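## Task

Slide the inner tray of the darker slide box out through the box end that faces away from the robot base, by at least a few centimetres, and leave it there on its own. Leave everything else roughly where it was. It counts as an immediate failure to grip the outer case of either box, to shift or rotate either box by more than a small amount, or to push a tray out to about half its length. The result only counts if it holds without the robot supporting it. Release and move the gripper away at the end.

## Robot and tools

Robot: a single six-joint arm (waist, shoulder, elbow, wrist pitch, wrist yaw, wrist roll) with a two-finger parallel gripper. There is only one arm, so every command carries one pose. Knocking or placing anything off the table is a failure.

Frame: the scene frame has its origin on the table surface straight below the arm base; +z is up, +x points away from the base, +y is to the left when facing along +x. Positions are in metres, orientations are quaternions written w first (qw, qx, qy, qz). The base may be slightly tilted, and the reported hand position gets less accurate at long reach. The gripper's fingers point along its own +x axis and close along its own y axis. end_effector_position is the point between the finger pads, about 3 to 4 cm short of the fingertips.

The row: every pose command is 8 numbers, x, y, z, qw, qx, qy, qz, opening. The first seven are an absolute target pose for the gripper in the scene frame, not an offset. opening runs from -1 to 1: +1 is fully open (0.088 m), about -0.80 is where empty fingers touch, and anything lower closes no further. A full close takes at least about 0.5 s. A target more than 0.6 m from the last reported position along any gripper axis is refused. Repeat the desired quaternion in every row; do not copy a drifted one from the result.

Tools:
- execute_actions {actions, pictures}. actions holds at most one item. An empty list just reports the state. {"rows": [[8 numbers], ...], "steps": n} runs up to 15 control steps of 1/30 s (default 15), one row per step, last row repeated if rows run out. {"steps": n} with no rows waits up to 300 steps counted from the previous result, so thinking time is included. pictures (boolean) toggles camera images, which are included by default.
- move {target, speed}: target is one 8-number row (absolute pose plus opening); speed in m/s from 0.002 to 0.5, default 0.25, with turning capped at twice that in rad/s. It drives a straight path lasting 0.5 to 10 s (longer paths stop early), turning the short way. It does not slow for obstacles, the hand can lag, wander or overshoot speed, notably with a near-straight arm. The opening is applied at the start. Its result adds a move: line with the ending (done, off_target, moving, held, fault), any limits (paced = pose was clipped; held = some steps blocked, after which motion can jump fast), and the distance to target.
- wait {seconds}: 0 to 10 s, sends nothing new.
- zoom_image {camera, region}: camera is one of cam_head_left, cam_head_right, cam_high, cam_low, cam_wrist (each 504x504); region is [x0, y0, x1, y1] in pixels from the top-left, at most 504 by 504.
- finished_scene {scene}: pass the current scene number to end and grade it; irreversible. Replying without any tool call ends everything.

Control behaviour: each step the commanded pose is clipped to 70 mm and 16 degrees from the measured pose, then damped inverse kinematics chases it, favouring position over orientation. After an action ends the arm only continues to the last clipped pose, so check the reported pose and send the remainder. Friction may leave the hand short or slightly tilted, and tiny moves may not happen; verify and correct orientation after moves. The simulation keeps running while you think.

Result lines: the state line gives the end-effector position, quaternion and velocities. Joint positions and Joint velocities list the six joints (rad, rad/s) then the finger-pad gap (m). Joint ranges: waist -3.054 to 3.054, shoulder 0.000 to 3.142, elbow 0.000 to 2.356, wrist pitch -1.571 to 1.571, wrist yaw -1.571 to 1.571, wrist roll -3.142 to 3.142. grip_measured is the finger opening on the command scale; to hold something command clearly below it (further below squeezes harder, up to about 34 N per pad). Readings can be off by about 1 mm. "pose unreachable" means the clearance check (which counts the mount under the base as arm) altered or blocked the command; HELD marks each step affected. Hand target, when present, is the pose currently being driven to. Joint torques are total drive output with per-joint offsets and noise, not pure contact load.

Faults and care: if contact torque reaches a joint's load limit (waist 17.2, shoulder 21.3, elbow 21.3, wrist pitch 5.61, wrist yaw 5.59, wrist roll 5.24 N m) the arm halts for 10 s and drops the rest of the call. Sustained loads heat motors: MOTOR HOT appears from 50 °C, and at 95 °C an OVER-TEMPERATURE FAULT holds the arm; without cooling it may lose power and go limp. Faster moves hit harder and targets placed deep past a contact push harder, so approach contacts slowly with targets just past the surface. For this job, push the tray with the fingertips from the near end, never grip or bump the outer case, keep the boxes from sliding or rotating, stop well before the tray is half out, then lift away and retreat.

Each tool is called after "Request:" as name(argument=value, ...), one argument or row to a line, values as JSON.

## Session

Request:
execute_actions(
  actions=[],
)

Scene clock: 0.00 s of 3750.00 s.
end_effector_position=(+0.2673, +0.2046, +0.2274) grip_measured=+0.830 end_effector_quat_wxyz=(-0.271, +0.703, +0.514, -0.411) end_effector_velocity=(-0.002, -0.001, -0.000) end_effector_angular_velocity=(+0.003, +0.015, +0.001)
Joint positions: [ 0.202  0.977  0.415  0.286 -1.054 -2.797  0.08 ]
Joint velocities: [-0.002 -0.002 -0.002 -0.007 -0.007  0.007 -0.   ]
Joint torques (N m, as the arm reports them, + toward a larger angle): no reading
Heat: hottest wrist roll 28 °C (+0.0 °C/min).
Hand target: +0.267, +0.205, +0.227; -0.271, +0.703, +0.514, -0.410

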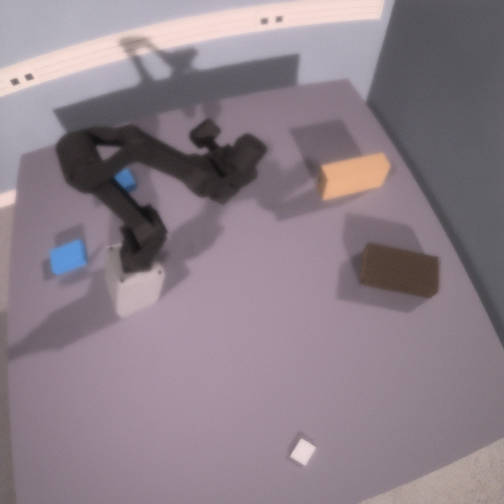

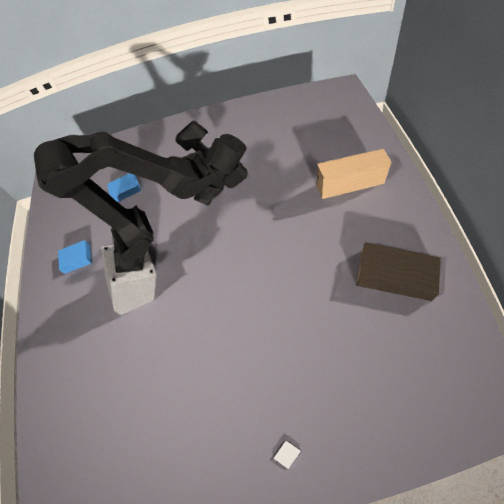

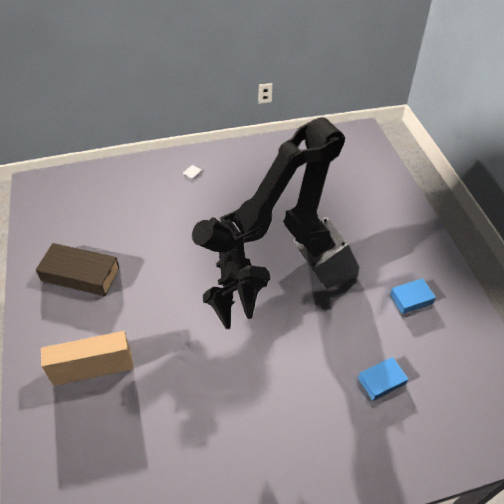

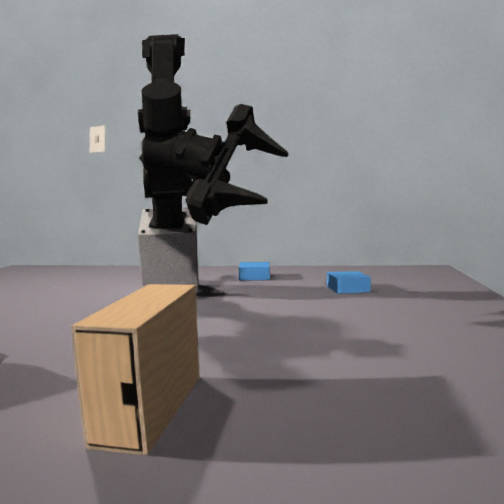

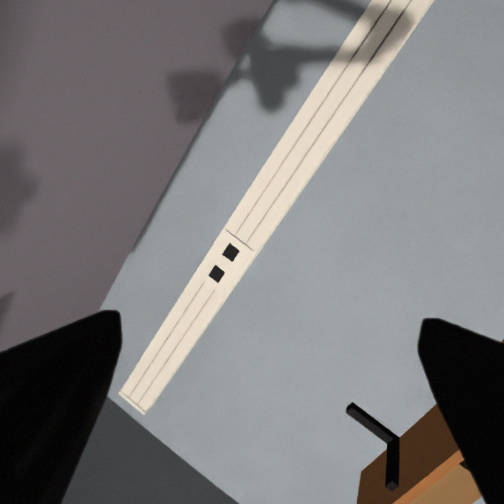

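Request:
move(
  target=[0.3,-0.02,0.2,0.924,0,0.383,0,-1],
  speed=0.4,
)

Request:
move(
  target=[0.43,-0.06,0.09,0.961,0.038,0.213,-0.17,-1],
  speed=0.3,
)

Scene clock: 6.33 s of 3750.00 s.
end_effector_position=(+0.2980, -0.0201, +0.1979) grip_measured=-0.803 end_effector_quat_wxyz=(+0.924, +0.000, +0.383, -0.000) end_effector_velocity=(+0.001, +0.002, +0.001) end_effector_angular_velocity=(+0.018, +0.001, +0.003)
Joint positions: [-0.397  0.582  0.34  -0.138 -0.357 -0.047  0.   ]
Joint velocities: [-0.007  0.002  0.007 -0.007 -0.022  0.007  0.   ]
Joint torques (N m, as the arm reports them, + toward a larger angle): [-0.65 -1.38  7.69  1.13 -0.19  0.14]
Heat: hottest wrist roll 28 °C (+0.0 °C/min).
Hand target: +0.300, -0.020, +0.200; +0.924, +0.002, +0.382, -0.000
Off the commanded pose: 0.003 m, 0 deg.
move: done; limits=paced

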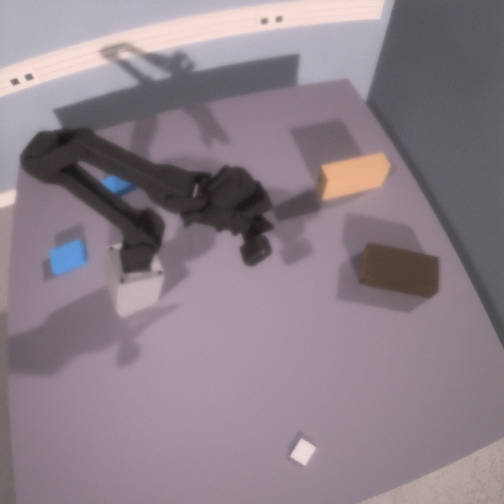

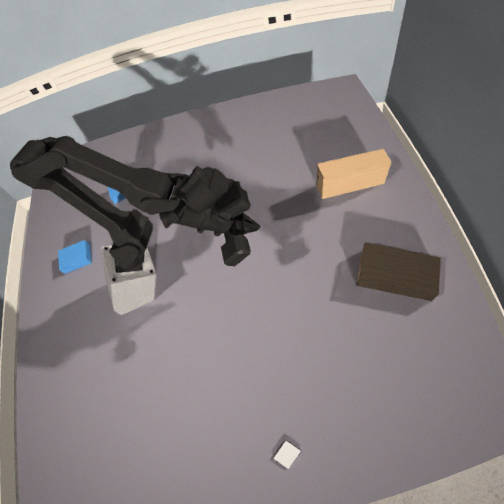

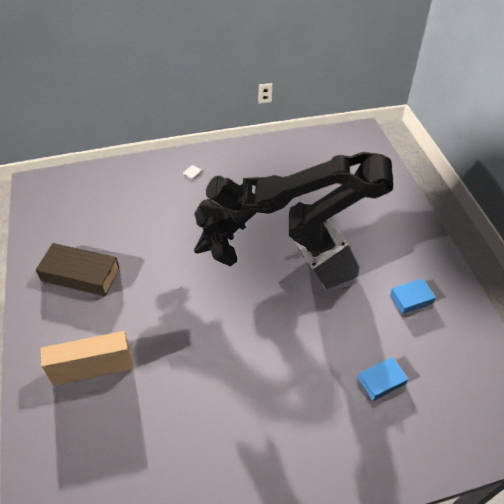

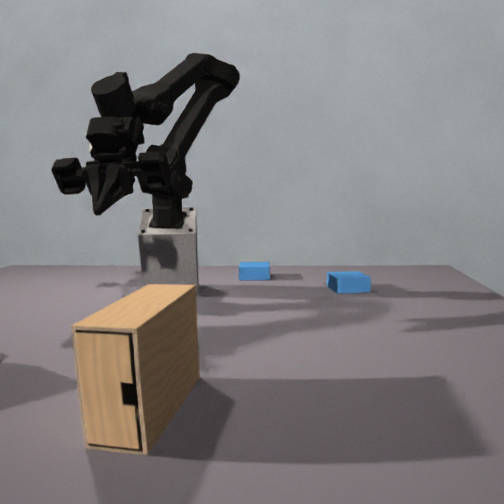

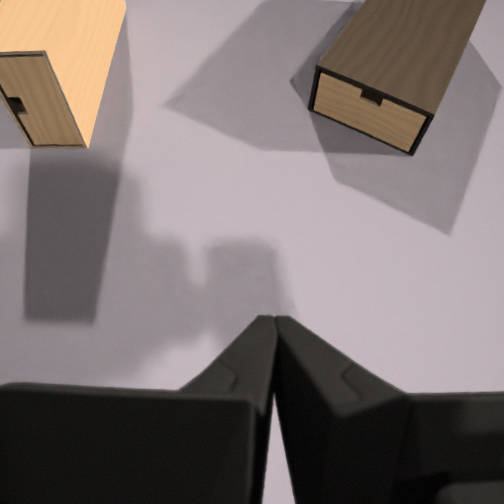

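Scene clock: 7.73 s of 3750.00 s.
end_effector_position=(+0.4296, -0.0598, +0.0923) grip_measured=-0.803 end_effector_quat_wxyz=(+0.962, +0.038, +0.212, -0.169) end_effector_velocity=(-0.005, -0.001, -0.009) end_effector_angular_velocity=(-0.002, +0.039, +0.003)
Joint positions: [-0.139  1.811  0.495  1.261  0.218  0.236  0.   ]
Joint velocities: [-0.002  0.012 -0.002 -0.022 -0.007 -0.007  0.   ]
Joint torques (N m, as the arm reports them, + toward a larger angle): [-0.85 -5.63  2.74  1.78  0.35  0.16]
Heat: hottest wrist roll 28 °C (+0.0 °C/min).
Hand target: +0.430, -0.060, +0.090; +0.962, +0.039, +0.212, -0.170
Off the commanded pose: 0.002 m, 0 deg.
move: done

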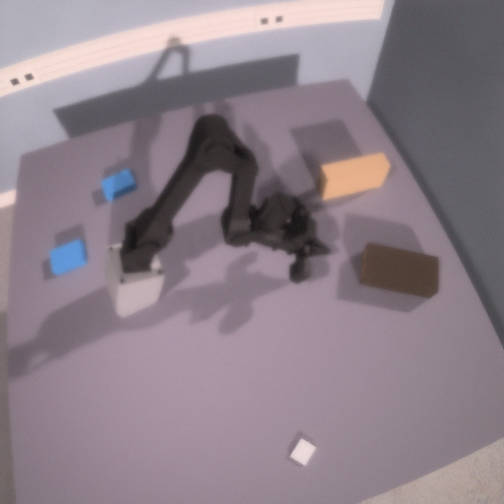

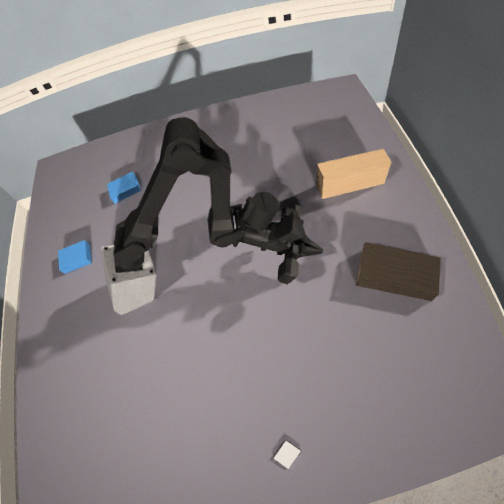

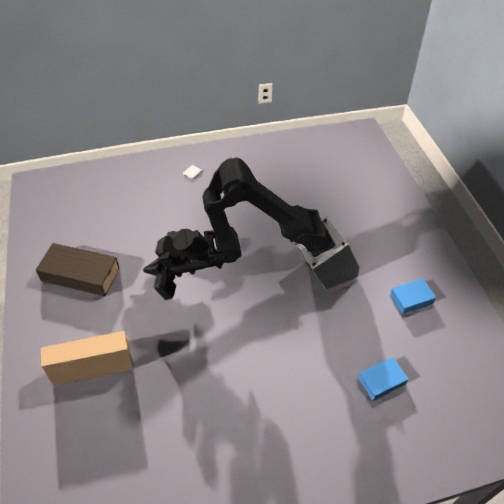

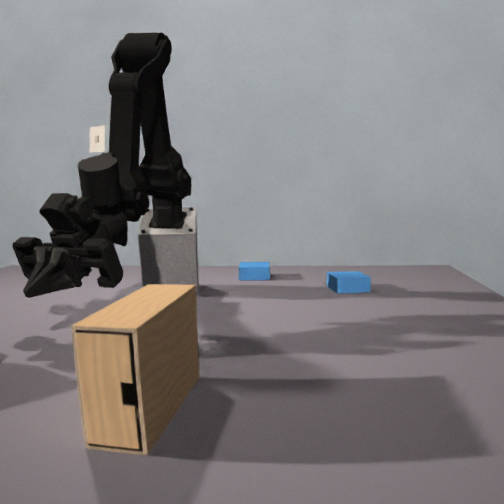

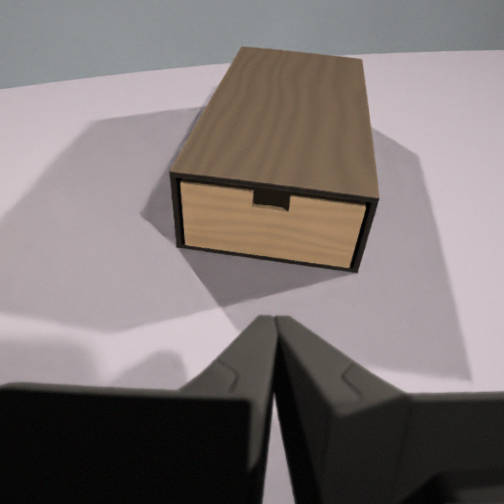

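Request:
move(
  target=[0.47,-0.05,0.045,0.959,0.032,0.118,-0.257,-1],
  speed=0.15,
)

Scene clock: 14.83 s of 3750.00 s.
end_effector_position=(+0.4708, -0.0498, +0.0486) grip_measured=-0.803 end_effector_quat_wxyz=(+0.959, +0.035, +0.115, -0.255) end_effector_velocity=(+0.004, +0.002, +0.001) end_effector_angular_velocity=(+0.001, -0.007, +0.021)
Joint positions: [-0.002  2.2    0.776  1.532  0.558  0.235  0.   ]
Joint velocities: [-0.002  0.002  0.007  0.007 -0.022 -0.007  0.   ]
Joint torques (N m, as the arm reports them, + toward a larger angle): [-0.68 -6.96  1.98  1.73  0.35 -0.02]
Heat: hottest wrist pitch 29 °C (+4.0 °C/min).
Hand target: +0.470, -0.050, +0.045; +0.959, +0.032, +0.118, -0.257
Off the commanded pose: 0.004 m, 0 deg.
After step 90, 2.83 s passed at rest.
move: done

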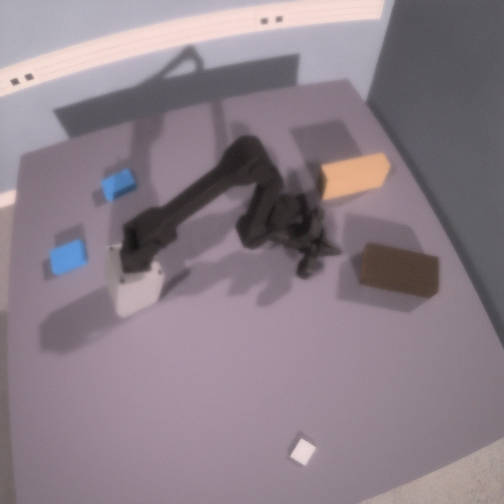

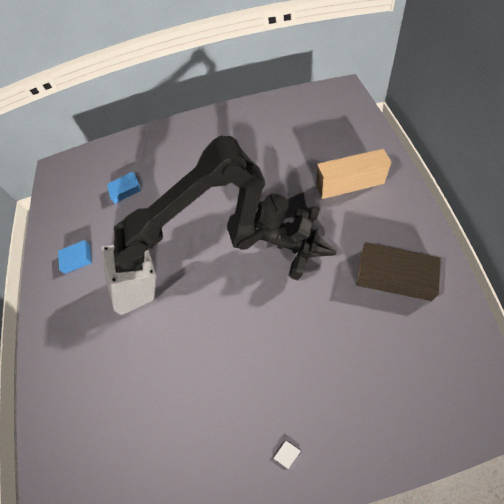

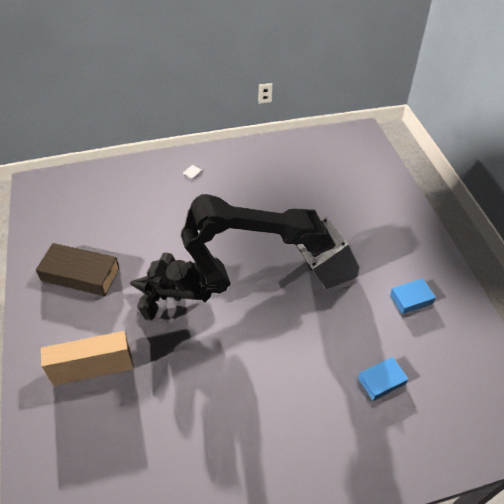

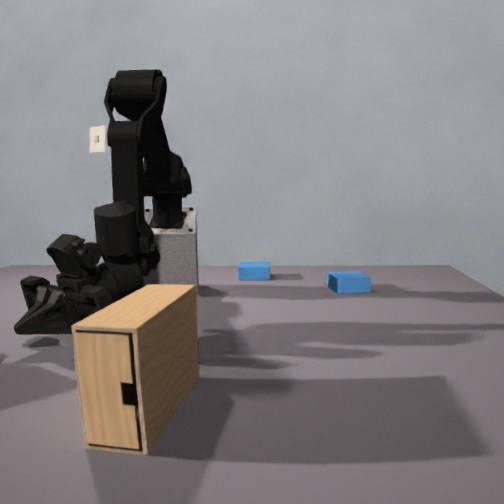

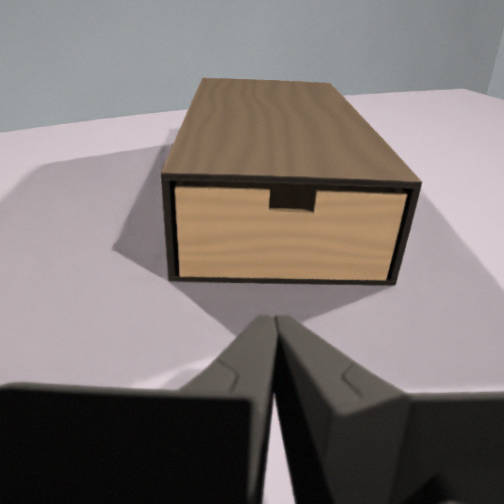

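Request:
move(
  target=[0.5,-0.081,0.033,0.967,0.027,0.119,-0.223,-1],
  speed=0.08,
)

Scene clock: 22.10 s of 3750.00 s.
end_effector_position=(+0.5008, -0.0806, +0.0377) grip_measured=-0.803 end_effector_quat_wxyz=(+0.967, +0.030, +0.114, -0.225) end_effector_velocity=(+0.004, +0.000, +0.004) end_effector_angular_velocity=(-0.018, -0.007, +0.012)
Joint positions: [-0.111  2.267  0.906  1.484  0.39   0.223  0.   ]
Joint velocities: [-0.002 -0.002  0.007  0.007 -0.007 -0.022  0.   ]
Joint torques (N m, as the arm reports them, + toward a larger angle): [-1.61 -7.45  2.46  1.43  0.01 -0.06]
Heat: hottest wrist pitch 30 °C (+5.4 °C/min).
Hand target: +0.500, -0.081, +0.033; +0.967, +0.027, +0.119, -0.223
Off the commanded pose: 0.005 m, 1 deg.
After step 90, 3.37 s passed at rest.
move: done

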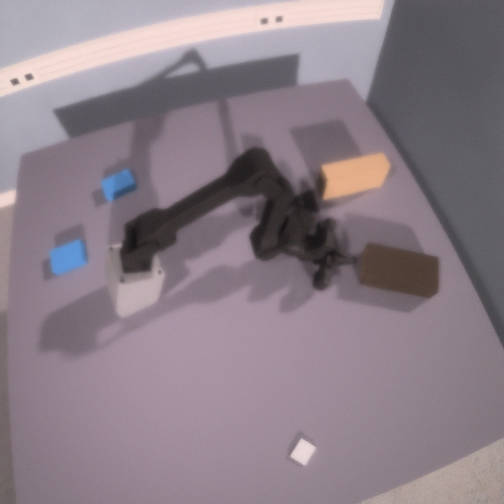

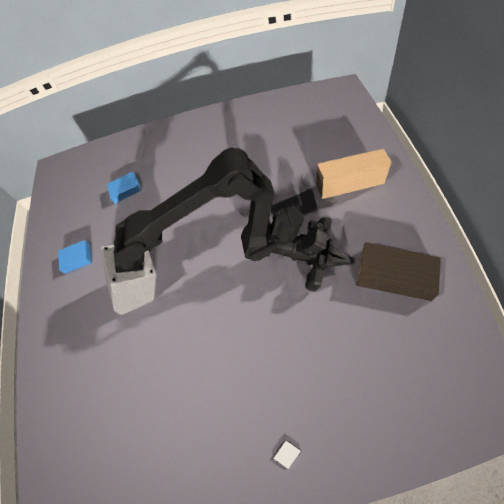

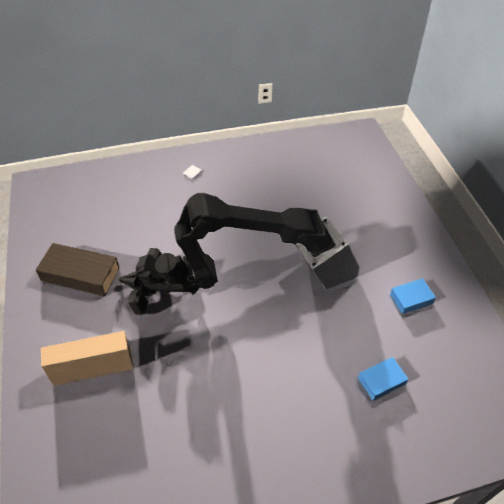

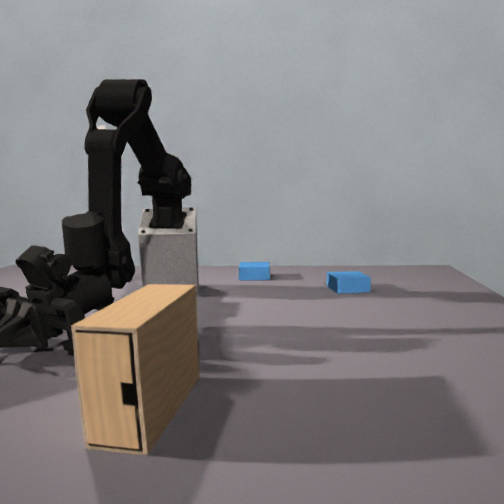

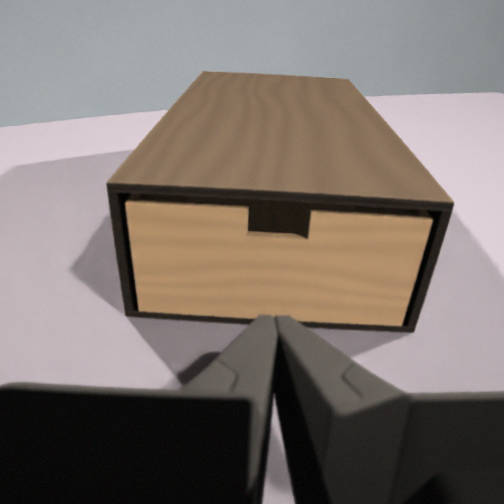

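Request:
move(
  target=[0.536,-0.0986,0.026,0.967,0.027,0.119,-0.223,-1],
  speed=0.05,
)

Scene clock: 24.80 s of 3750.00 s.
end_effector_position=(+0.5371, -0.0972, +0.0316) grip_measured=-0.803 end_effector_quat_wxyz=(+0.968, +0.027, +0.114, -0.223) end_effector_velocity=(+0.002, +0.003, -0.003) end_effector_angular_velocity=(+0.004, +0.014, +0.033)
Joint positions: [-0.149  2.313  1.078  1.357  0.351  0.223  0.   ]
Joint velocities: [-0.002  0.002  0.002 -0.007 -0.037 -0.007  0.   ]
Joint torques (N m, as the arm reports them, + toward a larger angle): [-1.87 -8.25  3.39  1.45  0.02  0.1 ]
Heat: hottest wrist pitch 30 °C (+4.8 °C/min).
Hand target: +0.536, -0.098, +0.026; +0.967, +0.027, +0.119, -0.223
Off the commanded pose: 0.006 m, 1 deg.
move: done

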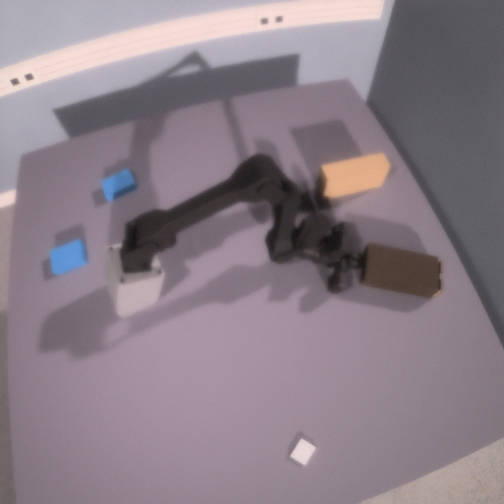

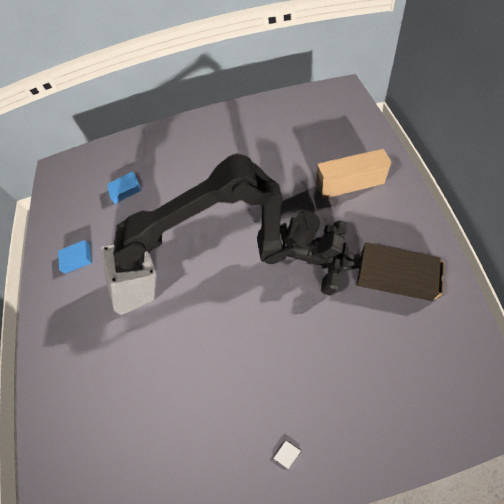

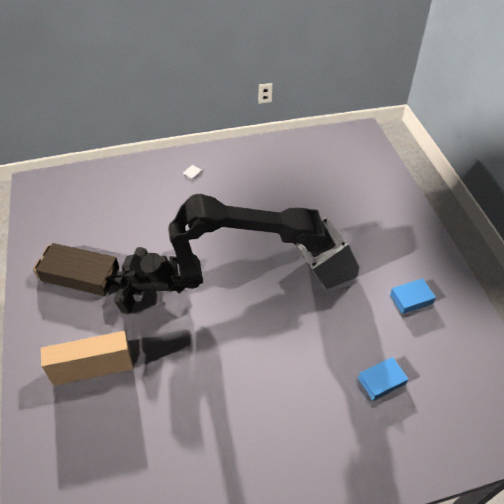

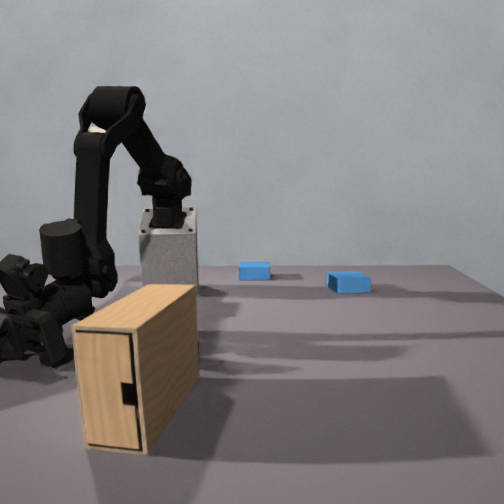

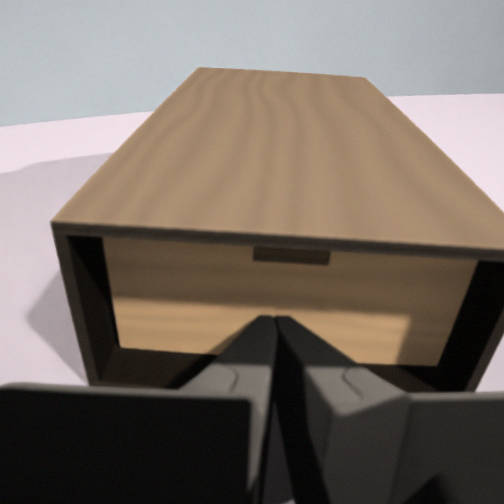

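Already ~1 cm out. Push 2.8 cm more.

Request:
move(
  target=[0.561,-0.111,0.025,0.967,0.027,0.119,-0.223,-1],
  speed=0.025,
)

Scene clock: 27.40 s of 3750.00 s.
end_effector_position=(+0.5625, -0.1093, +0.0319) grip_measured=-0.803 end_effector_quat_wxyz=(+0.968, +0.027, +0.113, -0.223) end_effector_velocity=(-0.001, -0.004, -0.006) end_effector_angular_velocity=(-0.005, +0.035, -0.002)
Joint positions: [-0.174  2.339  1.199  1.264  0.326  0.225  0.   ]
Joint velocities: [-0.007  0.002  0.007 -0.037 -0.007 -0.007  0.   ]
Joint torques (N m, as the arm reports them, + toward a larger angle): [-2.18 -8.52  3.98  1.37  0.    0.11]
Heat: hottest wrist pitch 30 °C (+4.4 °C/min).
Hand target: +0.561, -0.111, +0.025; +0.967, +0.027, +0.119, -0.223
Off the commanded pose: 0.007 m, 1 deg.
move: done

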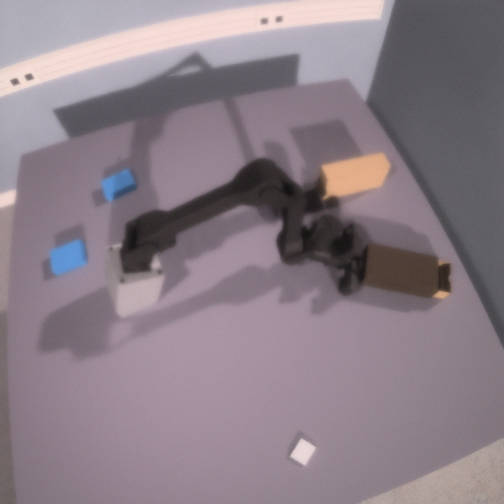

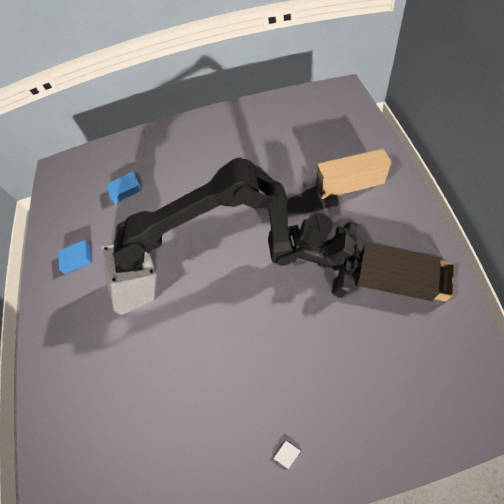

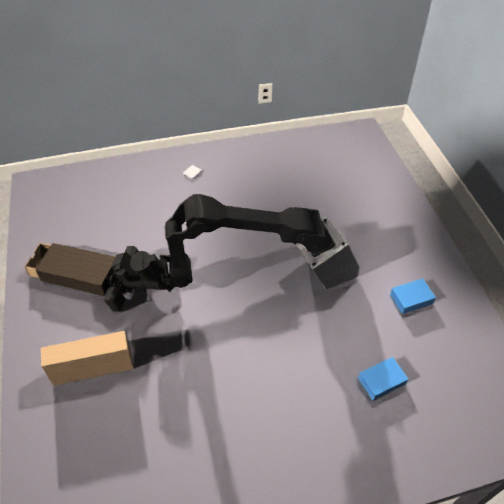

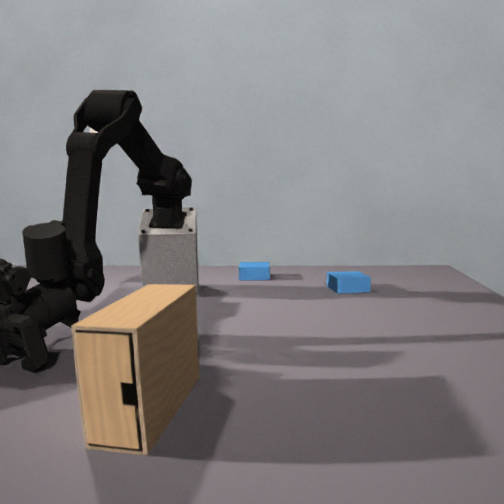

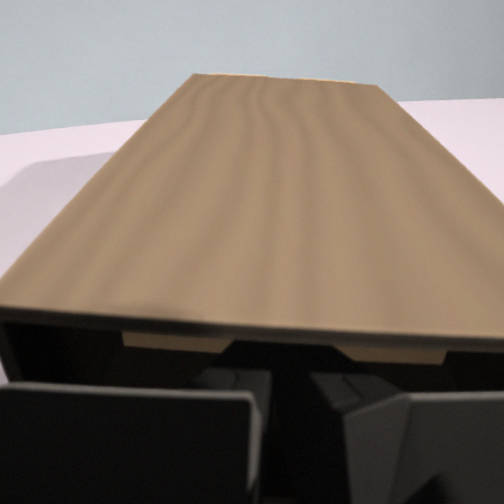

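Request:
move(
  target=[0.47,-0.066,0.034,0.967,0.027,0.119,-0.223,-1],
  speed=0.1,
)

Request:
zoom_image(
  camera="cam_head_right",
  region=[320,210,500,330],
)

Scene clock: 30.97 s of 3750.00 s.
end_effector_position=(+0.4695, -0.0669, +0.0303) grip_measured=-0.803 end_effector_quat_wxyz=(+0.965, +0.026, +0.132, -0.225) end_effector_velocity=(-0.004, -0.003, -0.002) end_effector_angular_velocity=(+0.006, +0.014, -0.003)
Joint positions: [-0.073  2.266  0.79   1.563  0.423  0.219  0.   ]
Joint velocities: [-0.007 -0.002 -0.012 -0.007 -0.007  0.007  0.   ]
Joint torques (N m, as the arm reports them, + toward a larger angle): [-0.93 -9.41  0.84  1.77  0.4   0.13]
Heat: hottest shoulder 30 °C (+3.9 °C/min).
Hand target: +0.470, -0.066, +0.034; +0.965, +0.028, +0.128, -0.225
Off the commanded pose: 0.004 m, 2 deg.
joint sent to its limit — the command would take joint 4 (wrist pitch) past its upper limit, so that joint was sent only as far as its limit.
move: done

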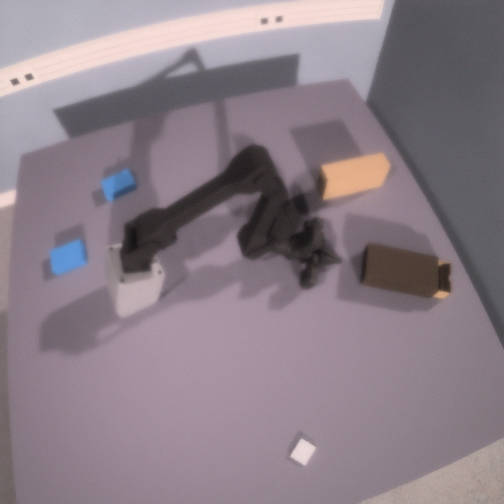

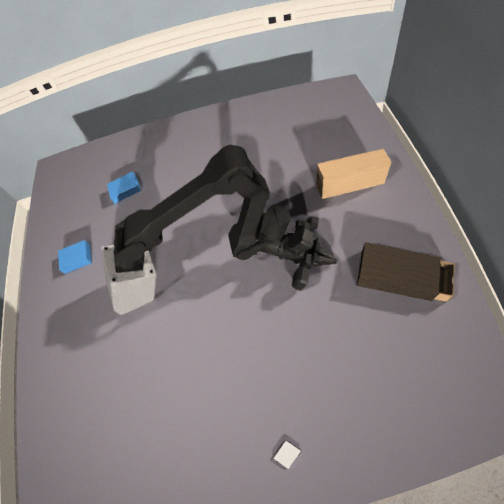

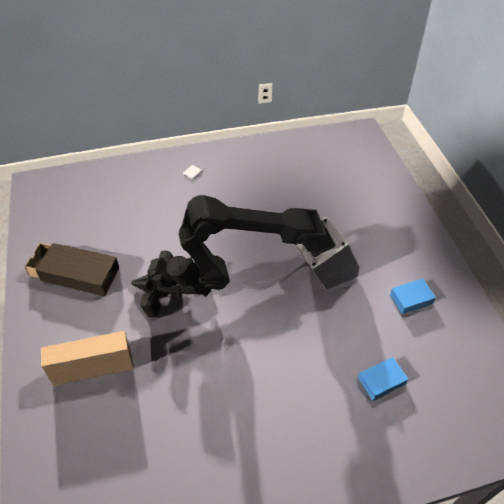

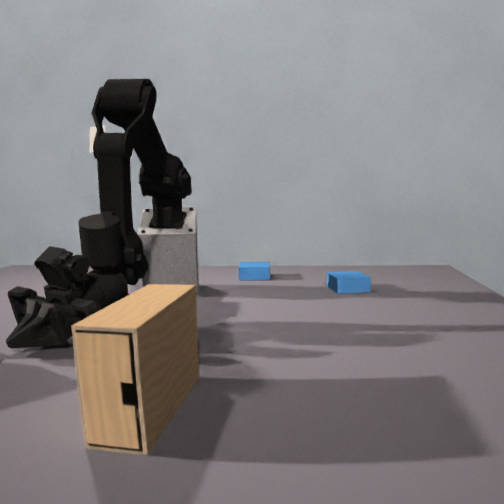

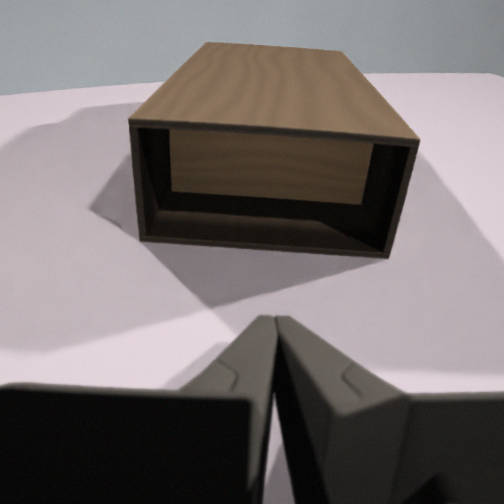

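Region (320, 210, 500, 330) of cam_head_right's 504x504 image, scaled by 2.800, with more detail than that image has.

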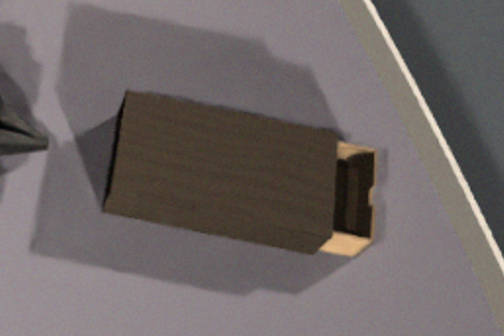

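Request:
finished_scene(
  scene=2,
)

The scene is finished: the task was done.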